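# Seat the kettle upright on its base and release it

## Task

Stand the kettle upright on its base so that the base's stud sits inside the ring on the kettle's underside. By the end the robot must not be holding either piece, even lightly, nor bearing much of either one's weight. Neither the kettle nor the base may touch the floor. The robot must let go and back away, and must not fall over or be left tilted.

## Robot and tools

Robot: a Rainbow Robotics RB-Y1. It has a wheeled base with two drive wheels and two rear casters, a folding torso (the lower part, called the leg, bends at ankle, knee and hip), a head with head_camera, and two 7-joint arms. Each arm has a parallel gripper with a wrist camera (left_wrist_camera, right_wrist_camera). The base is 0.66 m long and 0.58 m wide, and its front edge is 0.10 m ahead of the drive axle. It cannot move sideways.

Frames: the base frame sits on the floor midway between the drive wheels, with x forward, y left and z up. The state reports chest, left_hand and right_hand in this frame. A hand point is the spot between its finger pads; the fingers point along the hand's -z axis and close along its x axis. Printed hand positions are approximate, especially at long reach. Odometry is the base frame as it was at the start, and it counts only wheel turns, so slipping looks like travel. Heading is positive to the left.

execute_actions: arguments are actions, a list holding one action (or empty, which only returns state and images), and cameras, a list chosen from head_camera, left_wrist_camera, right_wrist_camera and all. Omitting cameras or using null gives all of them; [] gives none. An action may contain the following:
- base: exactly one command, each a relative move from where the base currently is. translate_m is metres, forward positive, range -3 to 3. rotate_rad is radians, left (counter-clockwise) positive, range -3.2 to 3.2. Very long base moves are refused, so split them.
- joints: one flat object keyed by joint name, covering both arms, torso and head together. Each value is an absolute target in radians (grippers in metres), not an offset. Torso ranges: torso_squat_rad 0 to 1.2 (larger lowers the chest); torso_shift_rad -0.3 to 0.6 (hips forward); torso_pitch_rad -0.2 to 1.4 (forward bow); torso_yaw_rad -1.5 to 1.5 (left positive). Per arm (prefix left_ or right_): shoulder_pitch -2.356 to 2.356 (negative raises the arm forward); shoulder_roll, which is 0 to 3.141 on the left and -3.141 to 0 on the right (outward in both cases); shoulder_yaw -2.094 to 2.094; elbow -2.617 to 0.01 (negative bends); forearm_roll -3.141 to 3.141; wrist_pitch -1.57 to 1.919 (negative tips the hand forward); hand_roll -2.705 to 2.705; gripper_m 0 to 0.1, which is the opening between the pads. Head: head_pan_rad -0.523 to 0.523 (left positive) and head_tilt_rad -0.35 to 1.57 (down positive). Joints count as reached within 0.02 rad, or 0.004 m for grippers. Any joint you leave out may keep pushing toward its previous target.
- speeds: lowers the top speed for this action only. translate_m can be 0.05 to 0.4 m/s and rotate_rad 0.1 to 1.509 rad/s.
- min_time_s: 0.1 to 8, the least time each arm and head motion in the action will take.
The default top speeds are 1 rad/s for arm joints (1.5 for the wrist and forearm joints), 1.5 for the head, 0.3 for squat and pitch, 0.15 for shift, 0.6 for yaw, and 0.1 m/s for grippers. An unknown key or a value out of range rejects the whole call, and nothing moves.

Torso coupling limits: squat+shift <= 1.52; squat-shift+pitch <= 1.57; shift+0.5pitch-0.4squat <= 0.7; shift+0.3pitch-0.5squat <= 0.39. If a command breaks one, the torso goes only part way and reports off_target.

wait: seconds, 0 to 10. It sends no new command and returns the state and images. zoom_image: camera plus region [x0,y0,x1,y1] in pixels of that camera's latest image, at most 504x504. head_camera images are 896x504 and wrist images are 644x364. read_manual: licence text only. finished_scene: takes scene, the current scene's number. It ends that scene for good and reports success, so call it only once the kettle is seated and the robot is clear.

Reading results: base_status and joint_status report done, off_target (resting away from the target, possibly still pushing), contact_stop (hit something firm), time_out, stopped_with_arm (the torso halted because an arm had a contact stop), or limit_stop_at_own_body (a guard stopped an arm or hand just before it touched the body; move them apart). A contact_stop or time_out on one joint halts its whole group (torso, left arm or right arm), and that group then holds where it stopped. After any stop, back off in a separate action, arms first and then torso. Exception: if both hands hold one object and the torso contact-stops as soon as it starts with nothing in the way, resend every arm joint at its reported position, then the torso. "joint command not followed" means a self-collision check refused that arm's targets; follow its cause line. Grippers in the same action still move. on_its_own lists what the call did not command, where "held at" is a target, not a position. If a call reports a stop, later motion calls in the same reply are skipped.

Gripping: to hold something, command an opening at least 0.005 m narrower than the object. The resulting off_target is expected. The arm-to-arm check ignores grippers and palms, so keep the hands from meeting. The arms must never strike or squeeze each other hard.

Hazards: the base keeps driving into furniture without stopping. The bent leg can stick out ahead of the base, and a leg pressing on furniture can slide the robot backward without the odometry showing it. Each arm is rated for 3 kg. Heavy loads held far forward can tip the robot, and nothing stops that. If joint torque reaches its load limit (63 N m shoulders, 32.4 elbow, 22.5 wrist and forearm), the robot freezes for 10 s. Motors heat up while holding loads: a MOTOR HOT warning appears from 65 °C, and at 80 °C an OVER-TEMPERATURE FAULT brakes the robot (limit_stop_at_motor_heat); resend targets afterwards. While you reason, the robot holds its last command. Put things down gently: drops, slams, hard hits and strong pushes are penalized. Keep the kettle and base off the floor throughout, then open both grippers and withdraw.

Each tool is called by a JSON object that holds its "api" and its "payload", one argument or row to a line.

## Session

I'll start by looking at the current state and camera images.

{"api": "execute_actions", "payload": {
  "actions": []
}}

Scene clock: 0.00 s.
base_odometry: x=+0.000 y=+0.000 heading=+0.000 (m, m, rad; odometry frame)
base_status: not commanded
joint_positions: torso_squat_rad=+0.350 torso_shift_rad=+0.000 torso_pitch_rad=+0.000 torso_yaw_rad=-0.001 left_shoulder_pitch_rad=-0.034 left_shoulder_roll_rad=+0.037 left_shoulder_yaw_rad=+0.017 left_elbow_rad=-0.271 left_forearm_roll_rad=+0.052 left_wrist_pitch_rad=+0.035 left_hand_roll_rad=-0.060 left_gripper_m=+0.100 right_shoulder_pitch_rad=+0.027 right_shoulder_roll_rad=-0.026 right_shoulder_yaw_rad=-0.029 right_elbow_rad=-0.135 right_forearm_roll_rad=-0.054 right_wrist_pitch_rad=-0.008 right_hand_roll_rad=-0.013 right_gripper_m=+0.100 head_pan_rad=-0.001 head_tilt_rad=+0.400
joint_status: not commanded
chest: x=-0.2277 y=-0.0005 z=+1.2475 quat_wxyz=(+1.000, +0.000, +0.000, +0.000) (m; base frame)
left_hand: x=-0.0791 y=+0.2475 z=+0.5775 quat_wxyz=(+0.991, +0.018, -0.134, -0.003) (m; base frame)
right_hand: x=-0.1801 y=-0.2427 z=+0.5642 quat_wxyz=(+0.997, -0.013, -0.059, -0.052) (m; base frame)
pictures: head_camera, left_wrist_camera, right_wrist_camera
Images, in order (width x height): head_camera 896x504, left_wrist_camera 644x364, right_wrist_camera 644x364.

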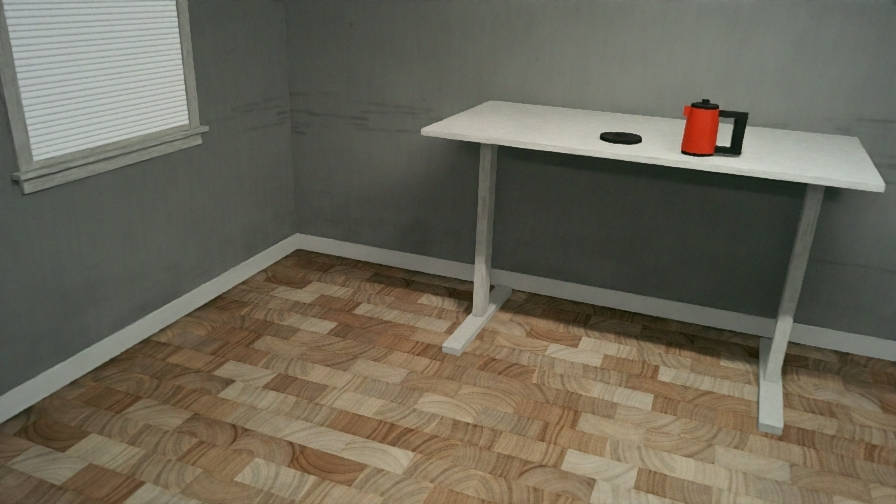

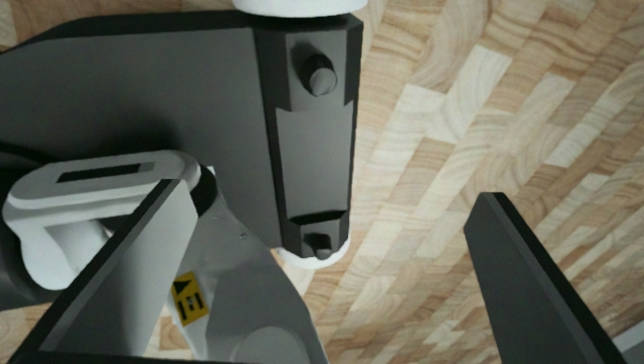

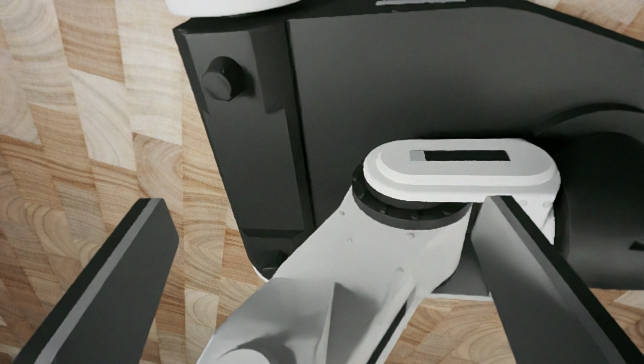

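{"api": "zoom_image", "payload": {
  "camera": "head_camera",
  "region": [560, 70, 800, 205]
}}

Region (560, 70, 800, 205) of head_camera's 896x504 image, scaled by 2.100, with more detail than that image has; it fills the top 284 rows of this view, and the rest is white.

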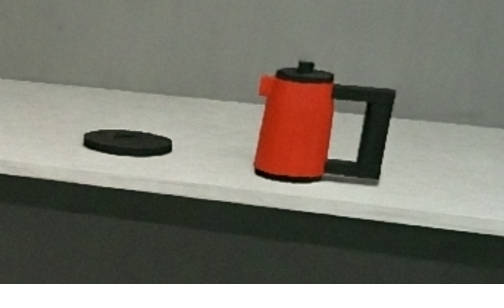

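{"api": "execute_actions", "payload": {
  "actions": [
    {"base": {"rotate_rad": -0.331}, "joints": {"right_forearm_roll_rad": 1.571, "right_hand_roll_rad": 0.0, "right_wrist_pitch_rad": 0.0, "right_shoulder_yaw_rad": 0.0}}
  ],
  "cameras": ["head_camera"]
}}

{"api": "execute_actions", "payload": {
  "actions": [
    {"base": {"translate_m": 1.45}, "joints": {"right_elbow_rad": -1.571, "right_shoulder_pitch_rad": 0.0, "right_shoulder_roll_rad": -0.01, "head_tilt_rad": 0.55, "head_pan_rad": 0.0}, "min_time_s": 3}
  ]
}}

Scene clock: 8.93 s.
base_odometry: x=+0.000 y=+0.000 heading=-0.331 (m, m, rad; odometry frame)
base_status: done
joint_positions: torso_squat_rad=+0.350 torso_shift_rad=+0.000 torso_pitch_rad=+0.000 torso_yaw_rad=-0.001 left_shoulder_pitch_rad=-0.034 left_shoulder_roll_rad=+0.037 left_shoulder_yaw_rad=+0.017 left_elbow_rad=-0.271 left_forearm_roll_rad=+0.052 left_wrist_pitch_rad=+0.035 left_hand_roll_rad=-0.060 left_gripper_m=+0.100 right_shoulder_pitch_rad=+0.027 right_shoulder_roll_rad=-0.026 right_shoulder_yaw_rad=+0.000 right_elbow_rad=-0.135 right_forearm_roll_rad=+1.571 right_wrist_pitch_rad=+0.000 right_hand_roll_rad=+0.000 right_gripper_m=+0.100 head_pan_rad=-0.001 head_tilt_rad=+0.400
joint_status: all done
chest: x=-0.2277 y=-0.0004 z=+1.2475 quat_wxyz=(+1.000, +0.000, +0.000, +0.000) (m; base frame)
left_hand: x=-0.0791 y=+0.2475 z=+0.5775 quat_wxyz=(+0.991, +0.018, -0.134, -0.003) (m; base frame)
right_hand: x=-0.1820 y=-0.2406 z=+0.5639 quat_wxyz=(+0.709, -0.048, -0.029, +0.703) (m; base frame)
pictures: head_camera
Images, in order (width x height): head_camera 896x504.

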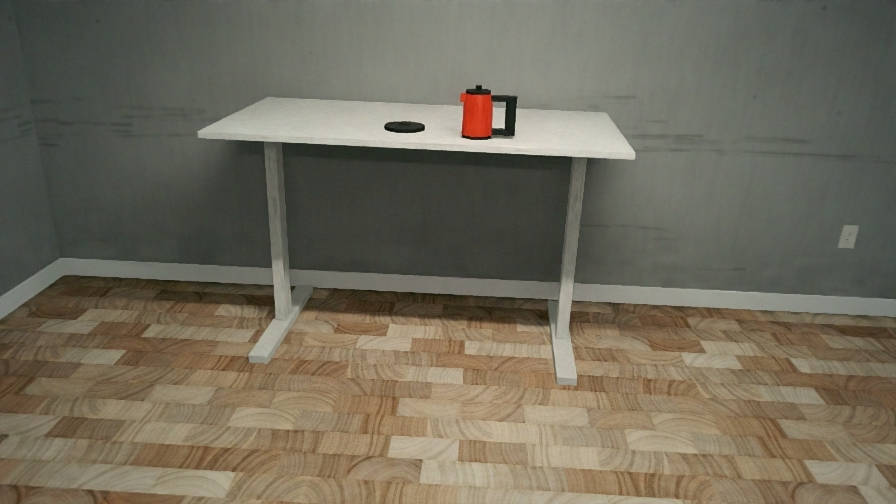

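Scene clock: 14.00 s.
base_odometry: x=+1.371 y=-0.472 heading=-0.332 (m, m, rad; odometry frame)
base_status: done
joint_positions: torso_squat_rad=+0.350 torso_shift_rad=+0.000 torso_pitch_rad=+0.000 torso_yaw_rad=-0.001 left_shoulder_pitch_rad=-0.034 left_shoulder_roll_rad=+0.037 left_shoulder_yaw_rad=+0.017 left_elbow_rad=-0.272 left_forearm_roll_rad=+0.052 left_wrist_pitch_rad=+0.035 left_hand_roll_rad=-0.060 left_gripper_m=+0.100 right_shoulder_pitch_rad=+0.000 right_shoulder_roll_rad=-0.010 right_shoulder_yaw_rad=+0.000 right_elbow_rad=-1.571 right_forearm_roll_rad=+1.571 right_wrist_pitch_rad=+0.000 right_hand_roll_rad=+0.000 right_gripper_m=+0.100 head_pan_rad=+0.000 head_tilt_rad=+0.550
joint_status: all done
chest: x=-0.2277 y=-0.0004 z=+1.2475 quat_wxyz=(+1.000, +0.000, +0.000, +0.000) (m; base frame)
left_hand: x=-0.0790 y=+0.2475 z=+0.5775 quat_wxyz=(+0.991, +0.018, -0.134, -0.003) (m; base frame)
right_hand: x=+0.2898 y=-0.2238 z=+1.0207 quat_wxyz=(+0.498, -0.503, -0.497, +0.502) (m; base frame)
pictures: head_camera, left_wrist_camera, right_wrist_camera
Images, in order (width x height): head_camera 896x504, left_wrist_camera 644x364, right_wrist_camera 644x364.

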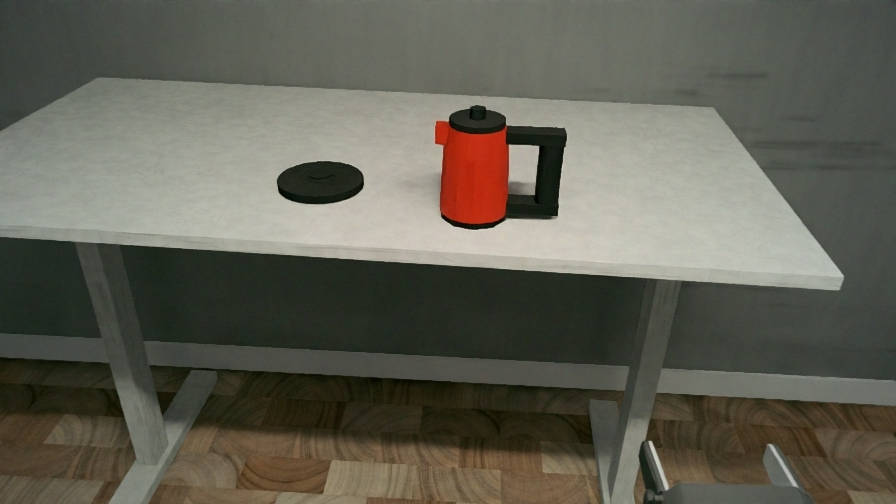

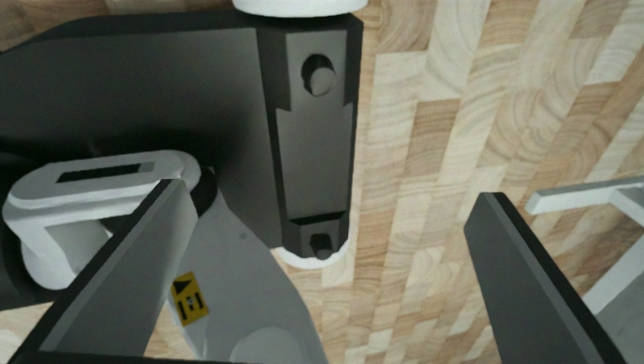

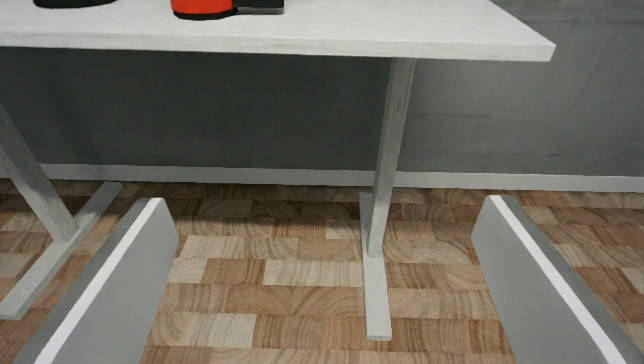

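{"api": "zoom_image", "payload": {
  "camera": "head_camera",
  "region": [410, 90, 600, 240]
}}

{"api": "zoom_image", "payload": {
  "camera": "head_camera",
  "region": [260, 145, 380, 220]
}}

{"api": "zoom_image", "payload": {
  "camera": "head_camera",
  "region": [620, 424, 840, 504]
}}

Region (410, 90, 600, 240) of head_camera's 896x504 image, scaled by 2.653, with more detail than that image has; it fills the top 398 rows of this view, and the rest is white.

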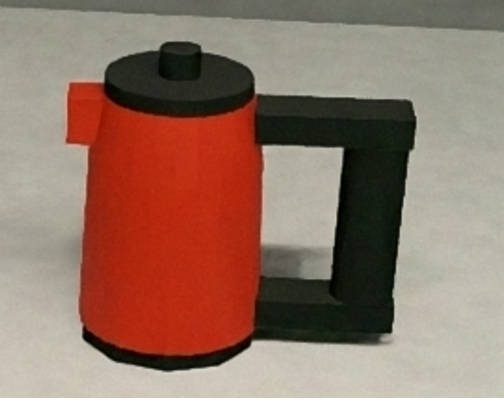

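Region (260, 145, 380, 220) of head_camera's 896x504 image, scaled by 4.200, with more detail than that image has; it fills the top 315 rows of this view, and the rest is white.

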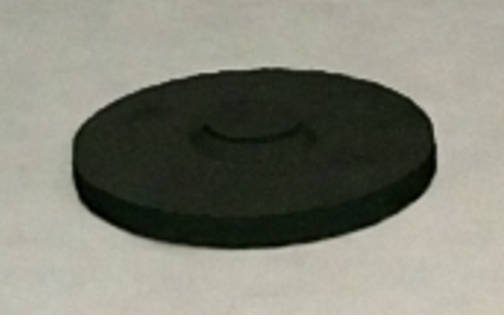

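Region (620, 424, 840, 504) of head_camera's 896x504 image, scaled by 2.291, with more detail than that image has; it fills the top 183 rows of this view, and the rest is white.

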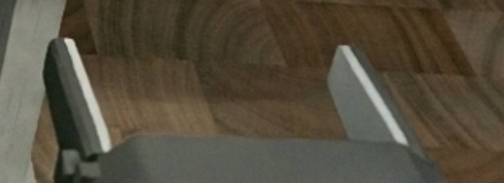

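{"api": "zoom_image", "payload": {
  "camera": "head_camera",
  "region": [0, 60, 140, 150]
}}

{"api": "zoom_image", "payload": {
  "camera": "head_camera",
  "region": [680, 90, 880, 300]
}}

{"api": "zoom_image", "payload": {
  "camera": "right_wrist_camera",
  "region": [0, 0, 330, 80]
}}

Region (0, 60, 140, 150) of head_camera's 896x504 image, scaled by 3.600, with more detail than that image has; it fills the top 324 rows of this view, and the rest is white.

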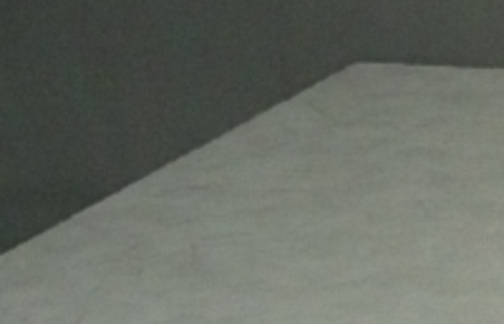

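Region (680, 90, 880, 300) of head_camera's 896x504 image, scaled by 2.400, with more detail than that image has; it fills the left 480 columns of this view, and the rest is white.

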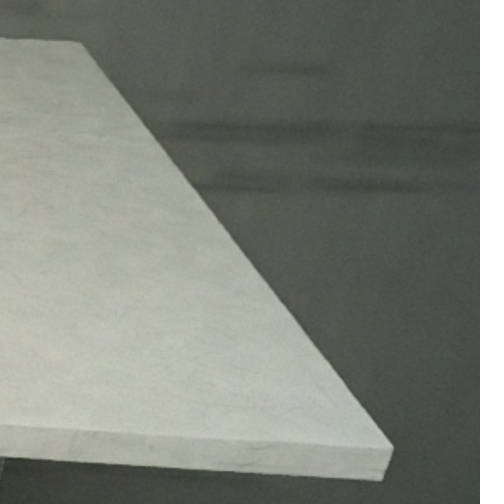

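Region (0, 0, 330, 80) of right_wrist_camera's 644x364 image, scaled by 1.527, with more detail than that image has; it fills the top 122 rows of this view, and the rest is white.

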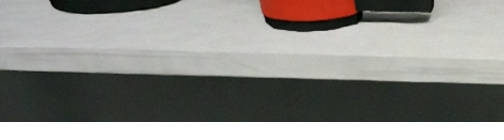

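{"api": "execute_actions", "payload": {
  "actions": [
    {"base": {"translate_m": 0.29}, "joints": {"torso_squat_rad": 0.495, "torso_yaw_rad": 0.193, "right_shoulder_pitch_rad": -0.6293, "right_shoulder_roll_rad": -0.0629, "right_shoulder_yaw_rad": -0.2027, "right_elbow_rad": -0.971, "right_wrist_pitch_rad": 0.138, "right_gripper_m": 0.075, "head_tilt_rad": 0.62, "head_pan_rad": -0.193}}
  ],
  "cameras": ["head_camera", "right_wrist_camera"]
}}

Scene clock: 36.03 s.
base_odometry: x=+1.645 y=-0.566 heading=-0.332 (m, m, rad; odometry frame)
base_status: done
joint_positions: torso_squat_rad=+0.495 torso_shift_rad=+0.000 torso_pitch_rad=+0.000 torso_yaw_rad=+0.193 left_shoulder_pitch_rad=-0.034 left_shoulder_roll_rad=+0.037 left_shoulder_yaw_rad=+0.017 left_elbow_rad=-0.272 left_forearm_roll_rad=+0.052 left_wrist_pitch_rad=+0.035 left_hand_roll_rad=-0.060 left_gripper_m=+0.100 right_shoulder_pitch_rad=-0.630 right_shoulder_roll_rad=-0.063 right_shoulder_yaw_rad=-0.203 right_elbow_rad=-0.971 right_forearm_roll_rad=+1.571 right_wrist_pitch_rad=+0.138 right_hand_roll_rad=+0.000 right_gripper_m=+0.075 head_pan_rad=-0.193 head_tilt_rad=+0.620
joint_status: all done
chest: x=-0.2277 y=-0.0004 z=+1.2059 quat_wxyz=(+0.995, +0.000, +0.000, +0.096) (m; base frame)
left_hand: x=-0.1295 y=+0.2715 z=+0.5360 quat_wxyz=(+0.986, +0.031, -0.132, +0.093) (m; base frame)
right_hand: x=+0.4741 y=-0.1195 z=+1.0450 quat_wxyz=(+0.486, -0.486, -0.514, +0.513) (m; base frame)
pictures: head_camera, right_wrist_camera
Images, in order (width x height): head_camera 896x504, right_wrist_camera 644x364.

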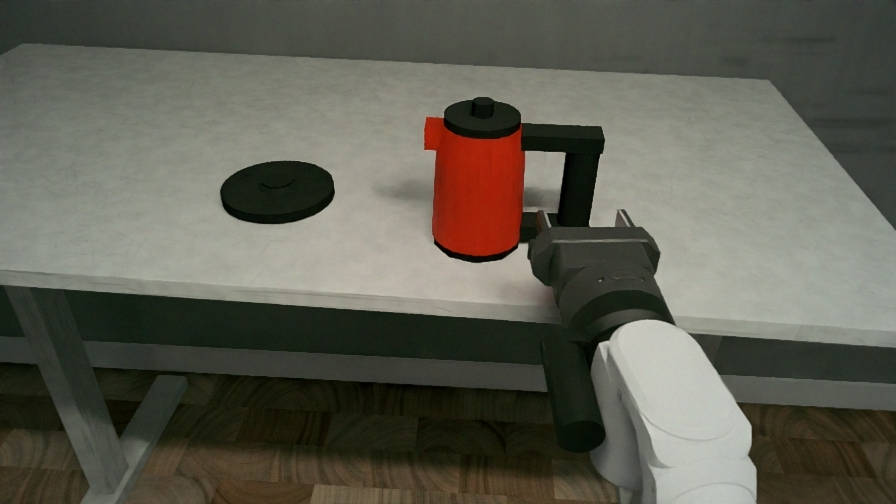

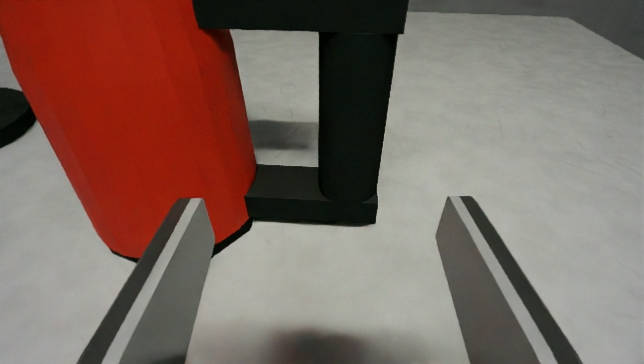

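{"api": "zoom_image", "payload": {
  "camera": "right_wrist_camera",
  "region": [160, 0, 500, 270]
}}

{"api": "zoom_image", "payload": {
  "camera": "head_camera",
  "region": [410, 85, 690, 305]
}}

Region (160, 0, 500, 270) of right_wrist_camera's 644x364 image, scaled by 1.482, with more detail than that image has; it fills the top 400 rows of this view, and the rest is white.

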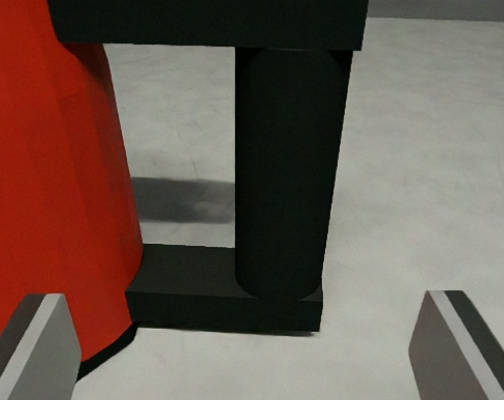

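Region (410, 85, 690, 305) of head_camera's 896x504 image, scaled by 1.800, with more detail than that image has; it fills the top 396 rows of this view, and the rest is white.

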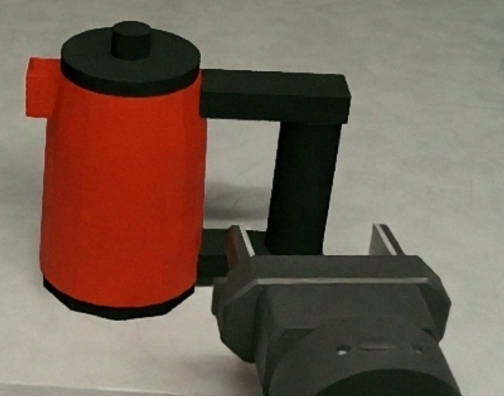

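{"api": "zoom_image", "payload": {
  "camera": "right_wrist_camera",
  "region": [300, 10, 420, 70]
}}

{"api": "zoom_image", "payload": {
  "camera": "right_wrist_camera",
  "region": [230, 150, 400, 235]
}}

Region (300, 10, 420, 70) of right_wrist_camera's 644x364 image, scaled by 4.200, with more detail than that image has.

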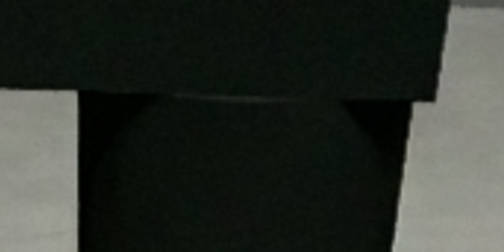

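Region (230, 150, 400, 235) of right_wrist_camera's 644x364 image, scaled by 2.965, with more detail than that image has.

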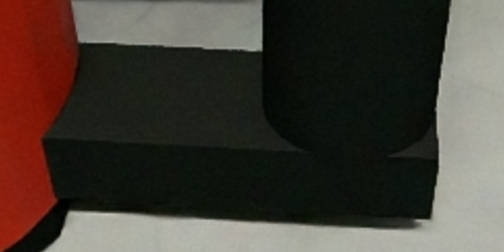

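{"api": "execute_actions", "payload": {
  "actions": [
    {"base": {"translate_m": 0.115}, "joints": {"right_wrist_pitch_rad": 0.16}}
  ],
  "cameras": ["head_camera", "right_wrist_camera"]
}}

Scene clock: 42.97 s.
base_odometry: x=+1.754 y=-0.604 heading=-0.333 (m, m, rad; odometry frame)
base_status: done
joint_positions: torso_squat_rad=+0.495 torso_shift_rad=+0.000 torso_pitch_rad=+0.000 torso_yaw_rad=+0.193 left_shoulder_pitch_rad=-0.034 left_shoulder_roll_rad=+0.037 left_shoulder_yaw_rad=+0.017 left_elbow_rad=-0.272 left_forearm_roll_rad=+0.052 left_wrist_pitch_rad=+0.035 left_hand_roll_rad=-0.060 left_gripper_m=+0.100 right_shoulder_pitch_rad=-0.630 right_shoulder_roll_rad=-0.063 right_shoulder_yaw_rad=-0.203 right_elbow_rad=-0.971 right_forearm_roll_rad=+1.571 right_wrist_pitch_rad=+0.160 right_hand_roll_rad=+0.000 right_gripper_m=+0.075 head_pan_rad=-0.193 head_tilt_rad=+0.620
joint_status: all done
chest: x=-0.2278 y=-0.0004 z=+1.2059 quat_wxyz=(+0.995, +0.000, +0.000, +0.096) (m; base frame)
left_hand: x=-0.1295 y=+0.2715 z=+0.5360 quat_wxyz=(+0.986, +0.031, -0.132, +0.093) (m; base frame)
right_hand: x=+0.4743 y=-0.1246 z=+1.0451 quat_wxyz=(+0.492, -0.492, -0.509, +0.508) (m; base frame)
pictures: head_camera, right_wrist_camera
Images, in order (width x height): head_camera 896x504, right_wrist_camera 644x364.

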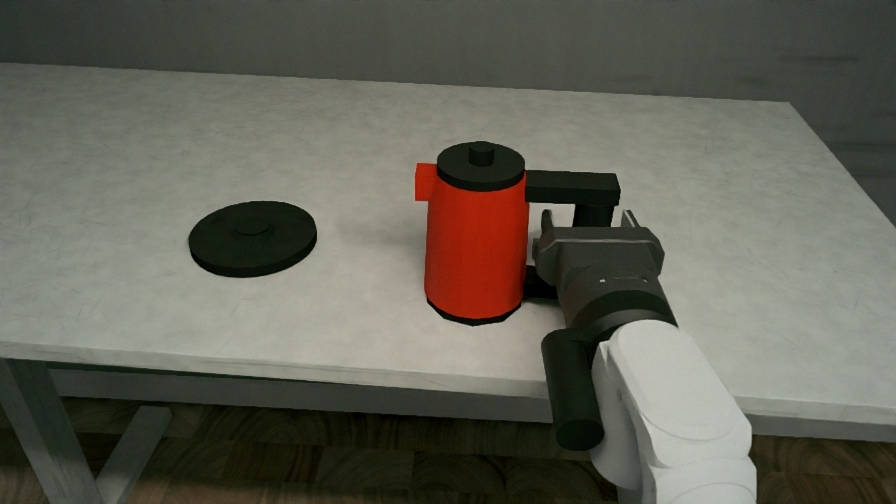

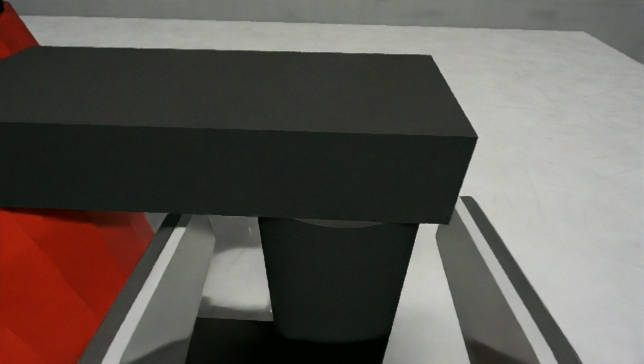

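{"api": "zoom_image", "payload": {
  "camera": "right_wrist_camera",
  "region": [140, 170, 520, 364]
}}

{"api": "zoom_image", "payload": {
  "camera": "head_camera",
  "region": [500, 150, 700, 320]
}}

Region (140, 170, 520, 364) of right_wrist_camera's 644x364 image, scaled by 1.326, with more detail than that image has; it fills the top 257 rows of this view, and the rest is white.

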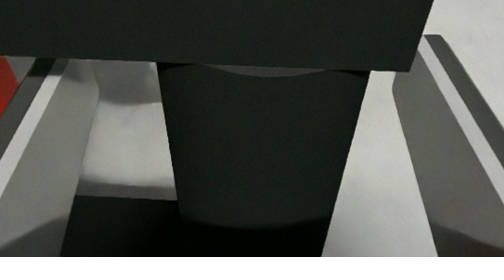

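Region (500, 150, 700, 320) of head_camera's 896x504 image, scaled by 2.520, with more detail than that image has; it fills the top 428 rows of this view, and the rest is white.

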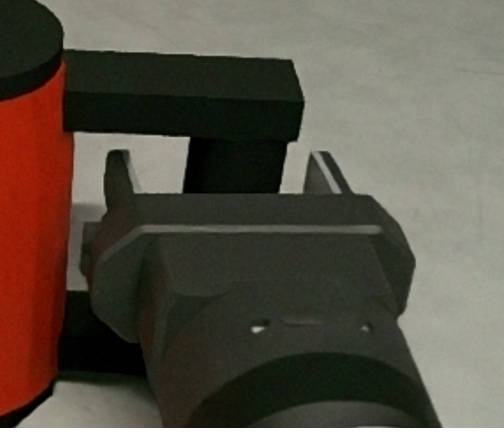

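{"api": "execute_actions", "payload": {
  "actions": [
    {"base": {"translate_m": 0.018}, "joints": {"right_wrist_pitch_rad": 0.172, "right_gripper_m": 0.056}}
  ],
  "cameras": ["right_wrist_camera"]
}}

Scene clock: 45.57 s.
base_odometry: x=+1.771 y=-0.610 heading=-0.333 (m, m, rad; odometry frame)
base_status: done
joint_positions: torso_squat_rad=+0.495 torso_shift_rad=+0.001 torso_pitch_rad=+0.000 torso_yaw_rad=+0.193 left_shoulder_pitch_rad=-0.034 left_shoulder_roll_rad=+0.037 left_shoulder_yaw_rad=+0.017 left_elbow_rad=-0.272 left_forearm_roll_rad=+0.052 left_wrist_pitch_rad=+0.035 left_hand_roll_rad=-0.060 left_gripper_m=+0.100 right_shoulder_pitch_rad=-0.630 right_shoulder_roll_rad=-0.063 right_shoulder_yaw_rad=-0.203 right_elbow_rad=-0.971 right_forearm_roll_rad=+1.571 right_wrist_pitch_rad=+0.172 right_hand_roll_rad=+0.000 right_gripper_m=+0.056 head_pan_rad=-0.193 head_tilt_rad=+0.620
joint_status: all done
chest: x=-0.2277 y=-0.0004 z=+1.2059 quat_wxyz=(+0.995, +0.000, +0.000, +0.096) (m; base frame)
left_hand: x=-0.1295 y=+0.2715 z=+0.5360 quat_wxyz=(+0.986, +0.031, -0.132, +0.093) (m; base frame)
right_hand: x=+0.4745 y=-0.1274 z=+1.0450 quat_wxyz=(+0.495, -0.495, -0.506, +0.505) (m; base frame)
pictures: right_wrist_camera
Images, in order (width x height): right_wrist_camera 644x364.

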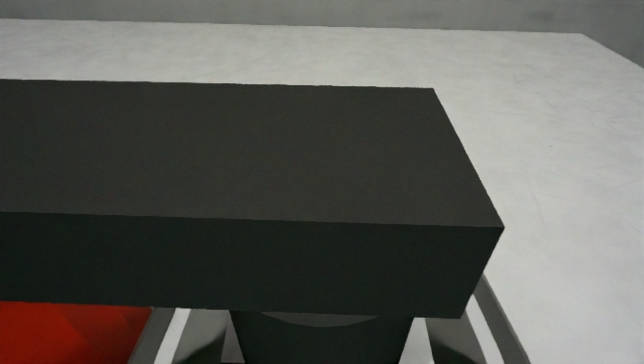

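{"api": "execute_actions", "payload": {
  "actions": [
    {"joints": {"right_gripper_m": 0.02}}
  ],
  "cameras": ["head_camera", "right_wrist_camera"]
}}

Scene clock: 46.77 s.
base_odometry: x=+1.771 y=-0.610 heading=-0.333 (m, m, rad; odometry frame)
base_status: not commanded
joint_positions: torso_squat_rad=+0.495 torso_shift_rad=+0.001 torso_pitch_rad=+0.000 torso_yaw_rad=+0.193 left_shoulder_pitch_rad=-0.034 left_shoulder_roll_rad=+0.037 left_shoulder_yaw_rad=+0.017 left_elbow_rad=-0.271 left_forearm_roll_rad=+0.052 left_wrist_pitch_rad=+0.035 left_hand_roll_rad=-0.060 left_gripper_m=+0.100 right_shoulder_pitch_rad=-0.630 right_shoulder_roll_rad=-0.063 right_shoulder_yaw_rad=-0.203 right_elbow_rad=-0.971 right_forearm_roll_rad=+1.571 right_wrist_pitch_rad=+0.172 right_hand_roll_rad=+0.000 right_gripper_m=+0.037 head_pan_rad=-0.193 head_tilt_rad=+0.620
joint_status: right_gripper_m off_target (ended at +0.037, target +0.020)
chest: x=-0.2277 y=-0.0004 z=+1.2059 quat_wxyz=(+0.995, +0.000, +0.000, +0.096) (m; base frame)
left_hand: x=-0.1295 y=+0.2715 z=+0.5360 quat_wxyz=(+0.986, +0.031, -0.132, +0.093) (m; base frame)
right_hand: x=+0.4745 y=-0.1274 z=+1.0450 quat_wxyz=(+0.495, -0.495, -0.506, +0.505) (m; base frame)
pictures: head_camera, right_wrist_camera
Images, in order (width x height): head_camera 896x504, right_wrist_camera 644x364.

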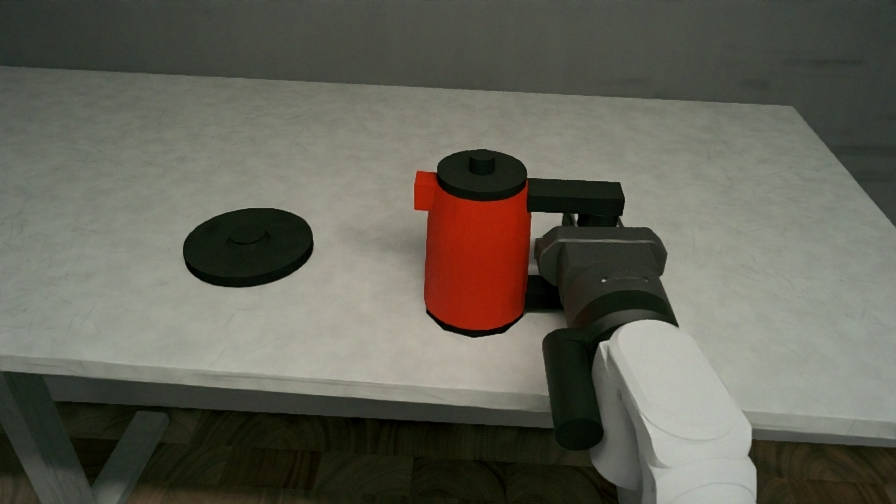

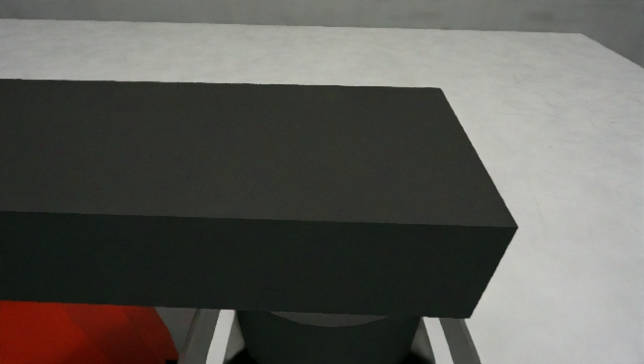

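{"api": "zoom_image", "payload": {
  "camera": "head_camera",
  "region": [170, 195, 330, 300]
}}

{"api": "zoom_image", "payload": {
  "camera": "head_camera",
  "region": [400, 140, 560, 350]
}}

Region (170, 195, 330, 300) of head_camera's 896x504 image, scaled by 3.150, with more detail than that image has; it fills the top 331 rows of this view, and the rest is white.

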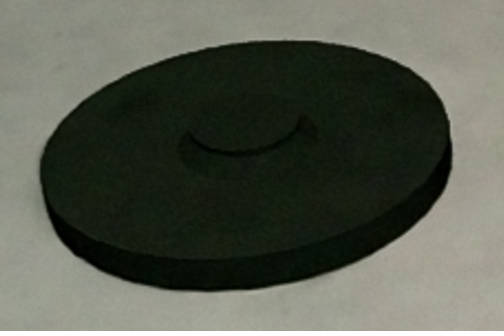

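Region (400, 140, 560, 350) of head_camera's 896x504 image, scaled by 2.400, with more detail than that image has; it fills the left 384 columns of this view, and the rest is white.

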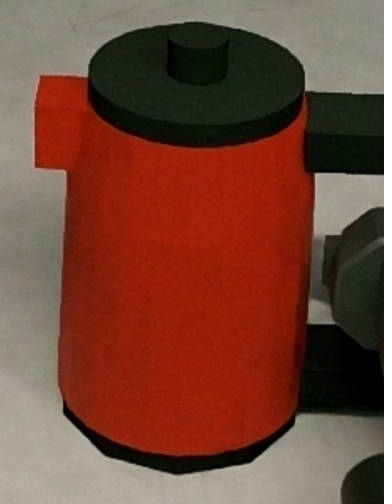

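{"api": "execute_actions", "payload": {
  "actions": [
    {"joints": {"torso_squat_rad": 0.31}}
  ],
  "cameras": ["head_camera", "right_wrist_camera"]
}}

Scene clock: 51.30 s.
base_odometry: x=+1.771 y=-0.610 heading=-0.333 (m, m, rad; odometry frame)
base_status: not commanded
joint_positions: torso_squat_rad=+0.310 torso_shift_rad=+0.000 torso_pitch_rad=+0.000 torso_yaw_rad=+0.193 left_shoulder_pitch_rad=-0.034 left_shoulder_roll_rad=+0.037 left_shoulder_yaw_rad=+0.017 left_elbow_rad=-0.271 left_forearm_roll_rad=+0.052 left_wrist_pitch_rad=+0.035 left_hand_roll_rad=-0.060 left_gripper_m=+0.100 right_shoulder_pitch_rad=-0.629 right_shoulder_roll_rad=-0.063 right_shoulder_yaw_rad=-0.203 right_elbow_rad=-0.971 right_forearm_roll_rad=+1.571 right_wrist_pitch_rad=+0.172 right_hand_roll_rad=+0.000 right_gripper_m=+0.037 head_pan_rad=-0.193 head_tilt_rad=+0.620
joint_status: all done
chest: x=-0.2276 y=-0.0005 z=+1.2566 quat_wxyz=(+0.995, +0.000, +0.000, +0.096) (m; base frame)
left_hand: x=-0.1296 y=+0.2715 z=+0.5866 quat_wxyz=(+0.986, +0.031, -0.132, +0.093) (m; base frame)
right_hand: x=+0.4744 y=-0.1275 z=+1.0949 quat_wxyz=(+0.495, -0.495, -0.505, +0.505) (m; base frame)
pictures: head_camera, right_wrist_camera
Images, in order (width x height): head_camera 896x504, right_wrist_camera 644x364.

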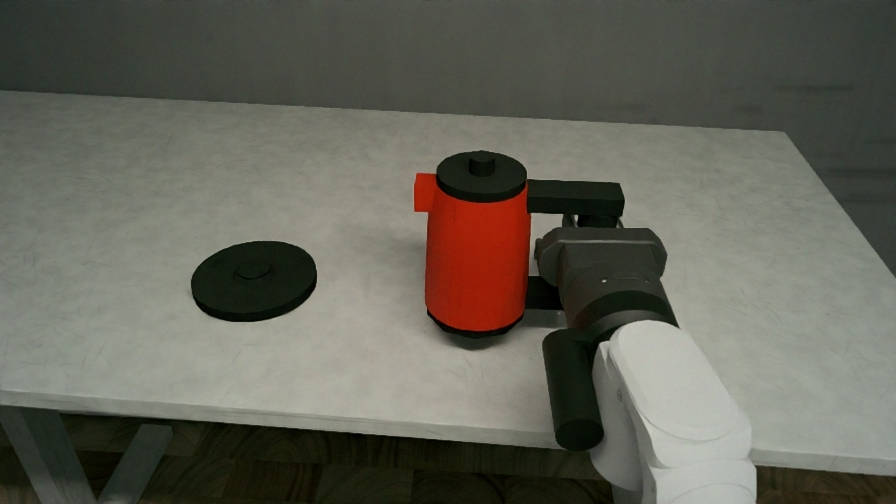

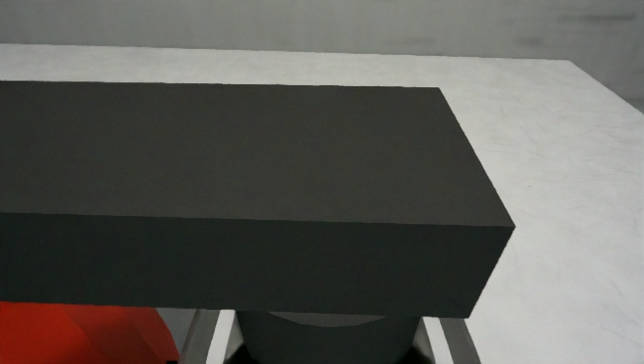

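{"api": "zoom_image", "payload": {
  "camera": "head_camera",
  "region": [400, 140, 570, 365]
}}

Region (400, 140, 570, 365) of head_camera's 896x504 image, scaled by 2.240, with more detail than that image has; it fills the left 381 columns of this view, and the rest is white.

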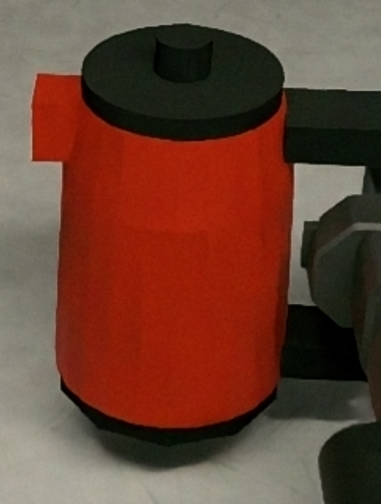

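{"api": "execute_actions", "payload": {
  "actions": [
    {"base": {"translate_m": 0.15}, "joints": {"torso_yaw_rad": 0.596, "head_tilt_rad": 0.68}}
  ],
  "cameras": ["head_camera", "right_wrist_camera"]
}}

Scene clock: 54.33 s.
base_odometry: x=+1.913 y=-0.659 heading=-0.334 (m, m, rad; odometry frame)
base_status: done
joint_positions: torso_squat_rad=+0.310 torso_shift_rad=+0.001 torso_pitch_rad=+0.000 torso_yaw_rad=+0.596 left_shoulder_pitch_rad=-0.034 left_shoulder_roll_rad=+0.037 left_shoulder_yaw_rad=+0.017 left_elbow_rad=-0.271 left_forearm_roll_rad=+0.052 left_wrist_pitch_rad=+0.035 left_hand_roll_rad=-0.060 left_gripper_m=+0.100 right_shoulder_pitch_rad=-0.629 right_shoulder_roll_rad=-0.063 right_shoulder_yaw_rad=-0.203 right_elbow_rad=-0.971 right_forearm_roll_rad=+1.571 right_wrist_pitch_rad=+0.172 right_hand_roll_rad=+0.000 right_gripper_m=+0.037 head_pan_rad=-0.193 head_tilt_rad=+0.680
joint_status: all done
chest: x=-0.2276 y=-0.0005 z=+1.2566 quat_wxyz=(+0.956, +0.000, +0.000, +0.294) (m; base frame)
left_hand: x=-0.2440 y=+0.2882 z=+0.5866 quat_wxyz=(+0.948, +0.057, -0.123, +0.288) (m; base frame)
right_hand: x=+0.4680 y=+0.1579 z=+1.0949 quat_wxyz=(+0.384, -0.383, -0.594, +0.594) (m; base frame)
pictures: head_camera, right_wrist_camera
Images, in order (width x height): head_camera 896x504, right_wrist_camera 644x364.

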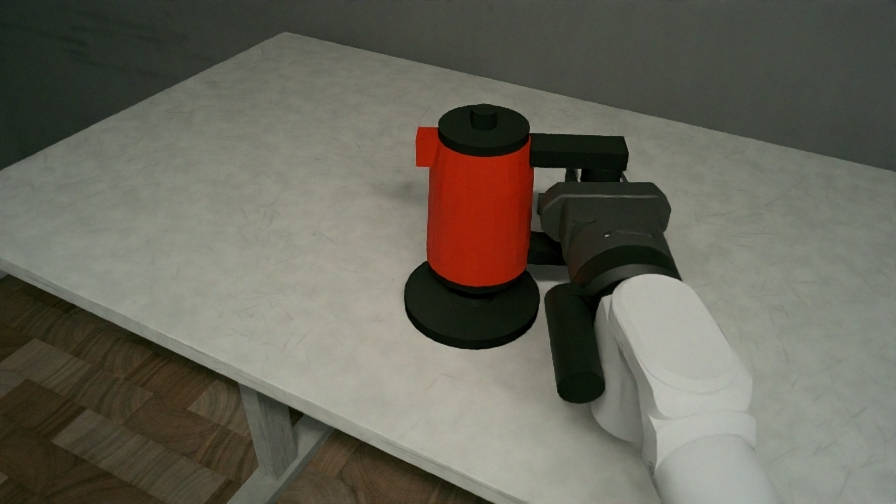

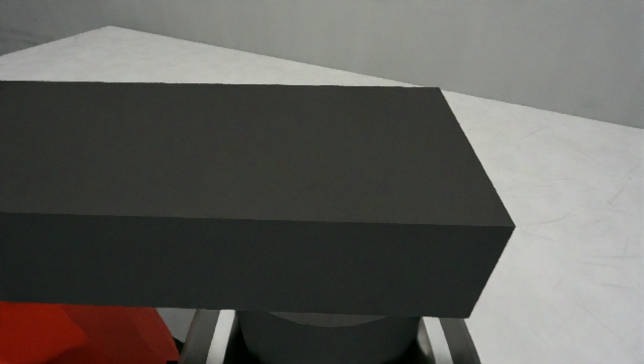

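{"api": "zoom_image", "payload": {
  "camera": "head_camera",
  "region": [390, 230, 560, 360]
}}

{"api": "zoom_image", "payload": {
  "camera": "head_camera",
  "region": [400, 95, 560, 215]
}}

Region (390, 230, 560, 360) of head_camera's 896x504 image, scaled by 2.965, with more detail than that image has; it fills the top 385 rows of this view, and the rest is white.

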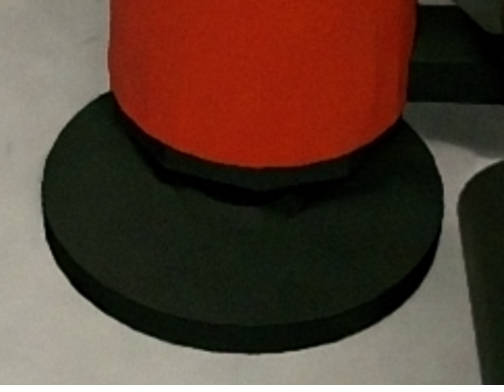

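Region (400, 95, 560, 215) of head_camera's 896x504 image, scaled by 3.150, with more detail than that image has; it fills the top 378 rows of this view, and the rest is white.

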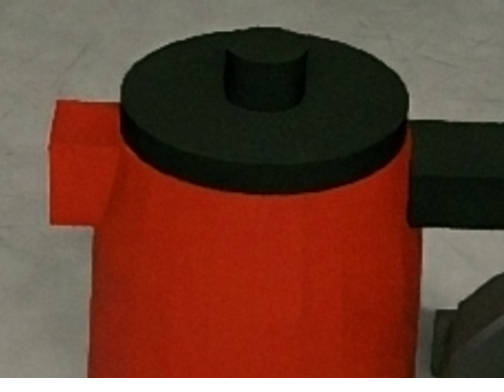

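{"api": "execute_actions", "payload": {
  "actions": [
    {"base": {"translate_m": -0.009}, "joints": {"torso_squat_rad": 0.385}}
  ],
  "cameras": ["head_camera"]
}}

{"api": "zoom_image", "payload": {
  "camera": "head_camera",
  "region": [390, 230, 560, 360]
}}

Scene clock: 58.70 s.
base_odometry: x=+1.904 y=-0.656 heading=-0.335 (m, m, rad; odometry frame)
base_status: done
joint_positions: torso_squat_rad=+0.385 torso_shift_rad=+0.000 torso_pitch_rad=+0.000 torso_yaw_rad=+0.596 left_shoulder_pitch_rad=-0.034 left_shoulder_roll_rad=+0.037 left_shoulder_yaw_rad=+0.017 left_elbow_rad=-0.271 left_forearm_roll_rad=+0.052 left_wrist_pitch_rad=+0.035 left_hand_roll_rad=-0.060 left_gripper_m=+0.100 right_shoulder_pitch_rad=-0.629 right_shoulder_roll_rad=-0.063 right_shoulder_yaw_rad=-0.203 right_elbow_rad=-0.971 right_forearm_roll_rad=+1.571 right_wrist_pitch_rad=+0.172 right_hand_roll_rad=+0.000 right_gripper_m=+0.037 head_pan_rad=-0.193 head_tilt_rad=+0.680
joint_status: all done
chest: x=-0.2277 y=-0.0005 z=+1.2387 quat_wxyz=(+0.956, +0.000, +0.000, +0.294) (m; base frame)
left_hand: x=-0.2440 y=+0.2882 z=+0.5687 quat_wxyz=(+0.948, +0.057, -0.123, +0.288) (m; base frame)
right_hand: x=+0.4679 y=+0.1579 z=+1.0772 quat_wxyz=(+0.384, -0.384, -0.594, +0.594) (m; base frame)
pictures: head_camera
Images, in order (width x height): head_camera 896x504.

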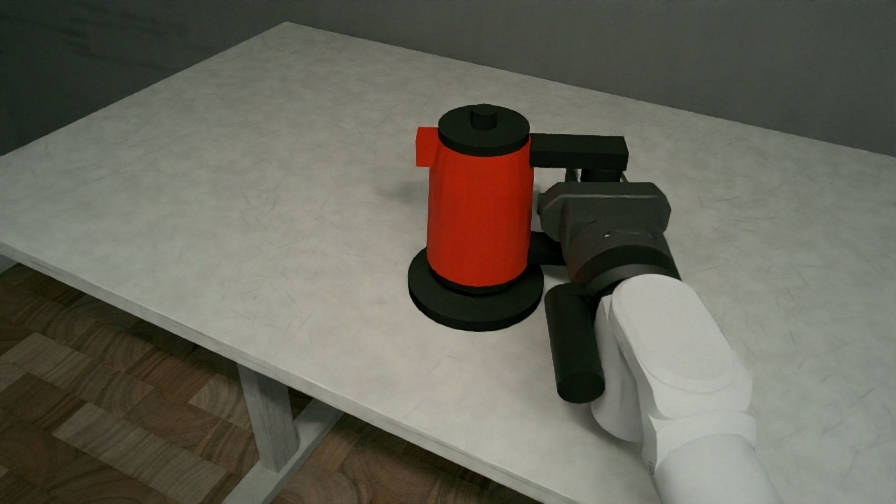

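Region (390, 230, 560, 360) of head_camera's 896x504 image, scaled by 2.965, with more detail than that image has; it fills the top 385 rows of this view, and the rest is white.

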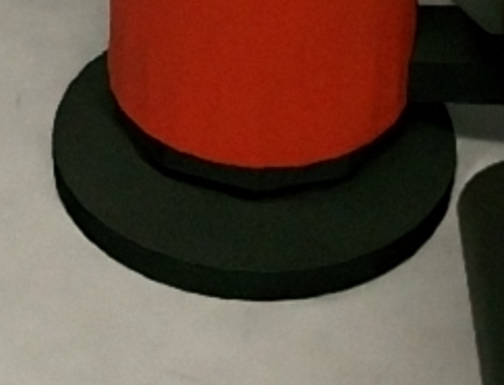

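{"api": "execute_actions", "payload": {
  "actions": [
    {"joints": {"torso_squat_rad": 0.445}}
  ],
  "cameras": ["head_camera", "right_wrist_camera"]
}}

{"api": "zoom_image", "payload": {
  "camera": "head_camera",
  "region": [390, 200, 560, 330]
}}

Scene clock: 60.80 s.
base_odometry: x=+1.904 y=-0.656 heading=-0.335 (m, m, rad; odometry frame)
base_status: not commanded
joint_positions: torso_squat_rad=+0.445 torso_shift_rad=+0.000 torso_pitch_rad=+0.000 torso_yaw_rad=+0.596 left_shoulder_pitch_rad=-0.034 left_shoulder_roll_rad=+0.037 left_shoulder_yaw_rad=+0.017 left_elbow_rad=-0.271 left_forearm_roll_rad=+0.052 left_wrist_pitch_rad=+0.035 left_hand_roll_rad=-0.060 left_gripper_m=+0.100 right_shoulder_pitch_rad=-0.629 right_shoulder_roll_rad=-0.063 right_shoulder_yaw_rad=-0.203 right_elbow_rad=-0.971 right_forearm_roll_rad=+1.571 right_wrist_pitch_rad=+0.172 right_hand_roll_rad=+0.000 right_gripper_m=+0.037 head_pan_rad=-0.193 head_tilt_rad=+0.680
joint_status: all done
chest: x=-0.2278 y=-0.0004 z=+1.2217 quat_wxyz=(+0.956, +0.000, +0.000, +0.294) (m; base frame)
left_hand: x=-0.2440 y=+0.2882 z=+0.5518 quat_wxyz=(+0.948, +0.057, -0.123, +0.288) (m; base frame)
right_hand: x=+0.4679 y=+0.1580 z=+1.0610 quat_wxyz=(+0.383, -0.384, -0.594, +0.594) (m; base frame)
pictures: head_camera, right_wrist_camera
Images, in order (width x height): head_camera 896x504, right_wrist_camera 644x364.

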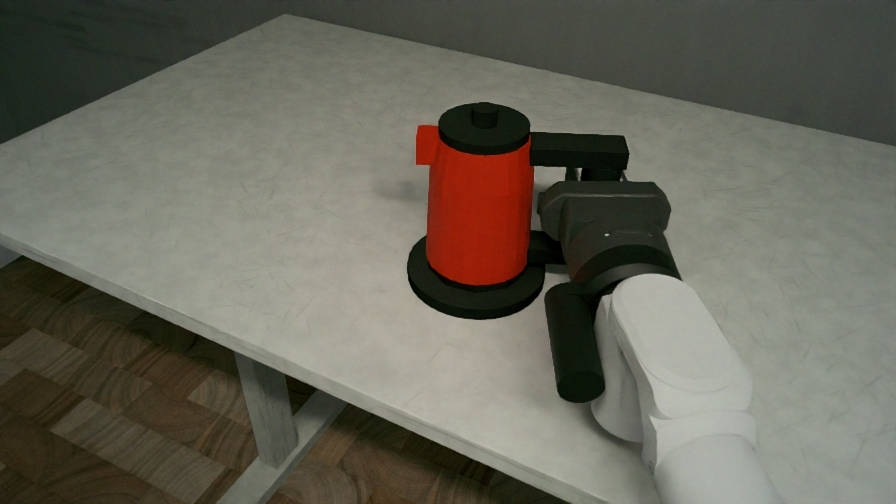

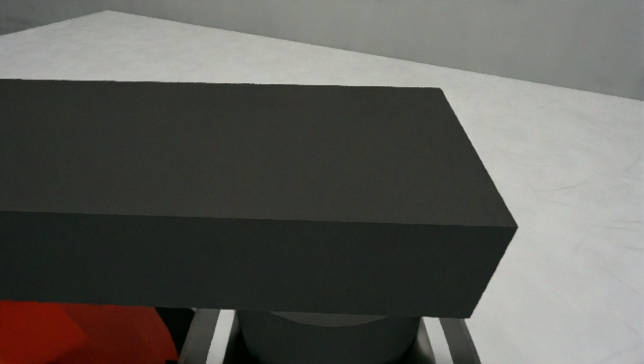

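Region (390, 200, 560, 330) of head_camera's 896x504 image, scaled by 2.965, with more detail than that image has; it fills the top 385 rows of this view, and the rest is white.

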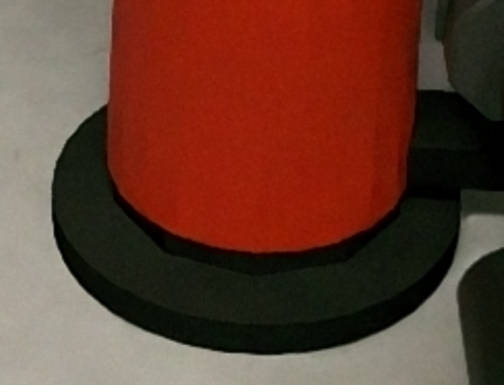

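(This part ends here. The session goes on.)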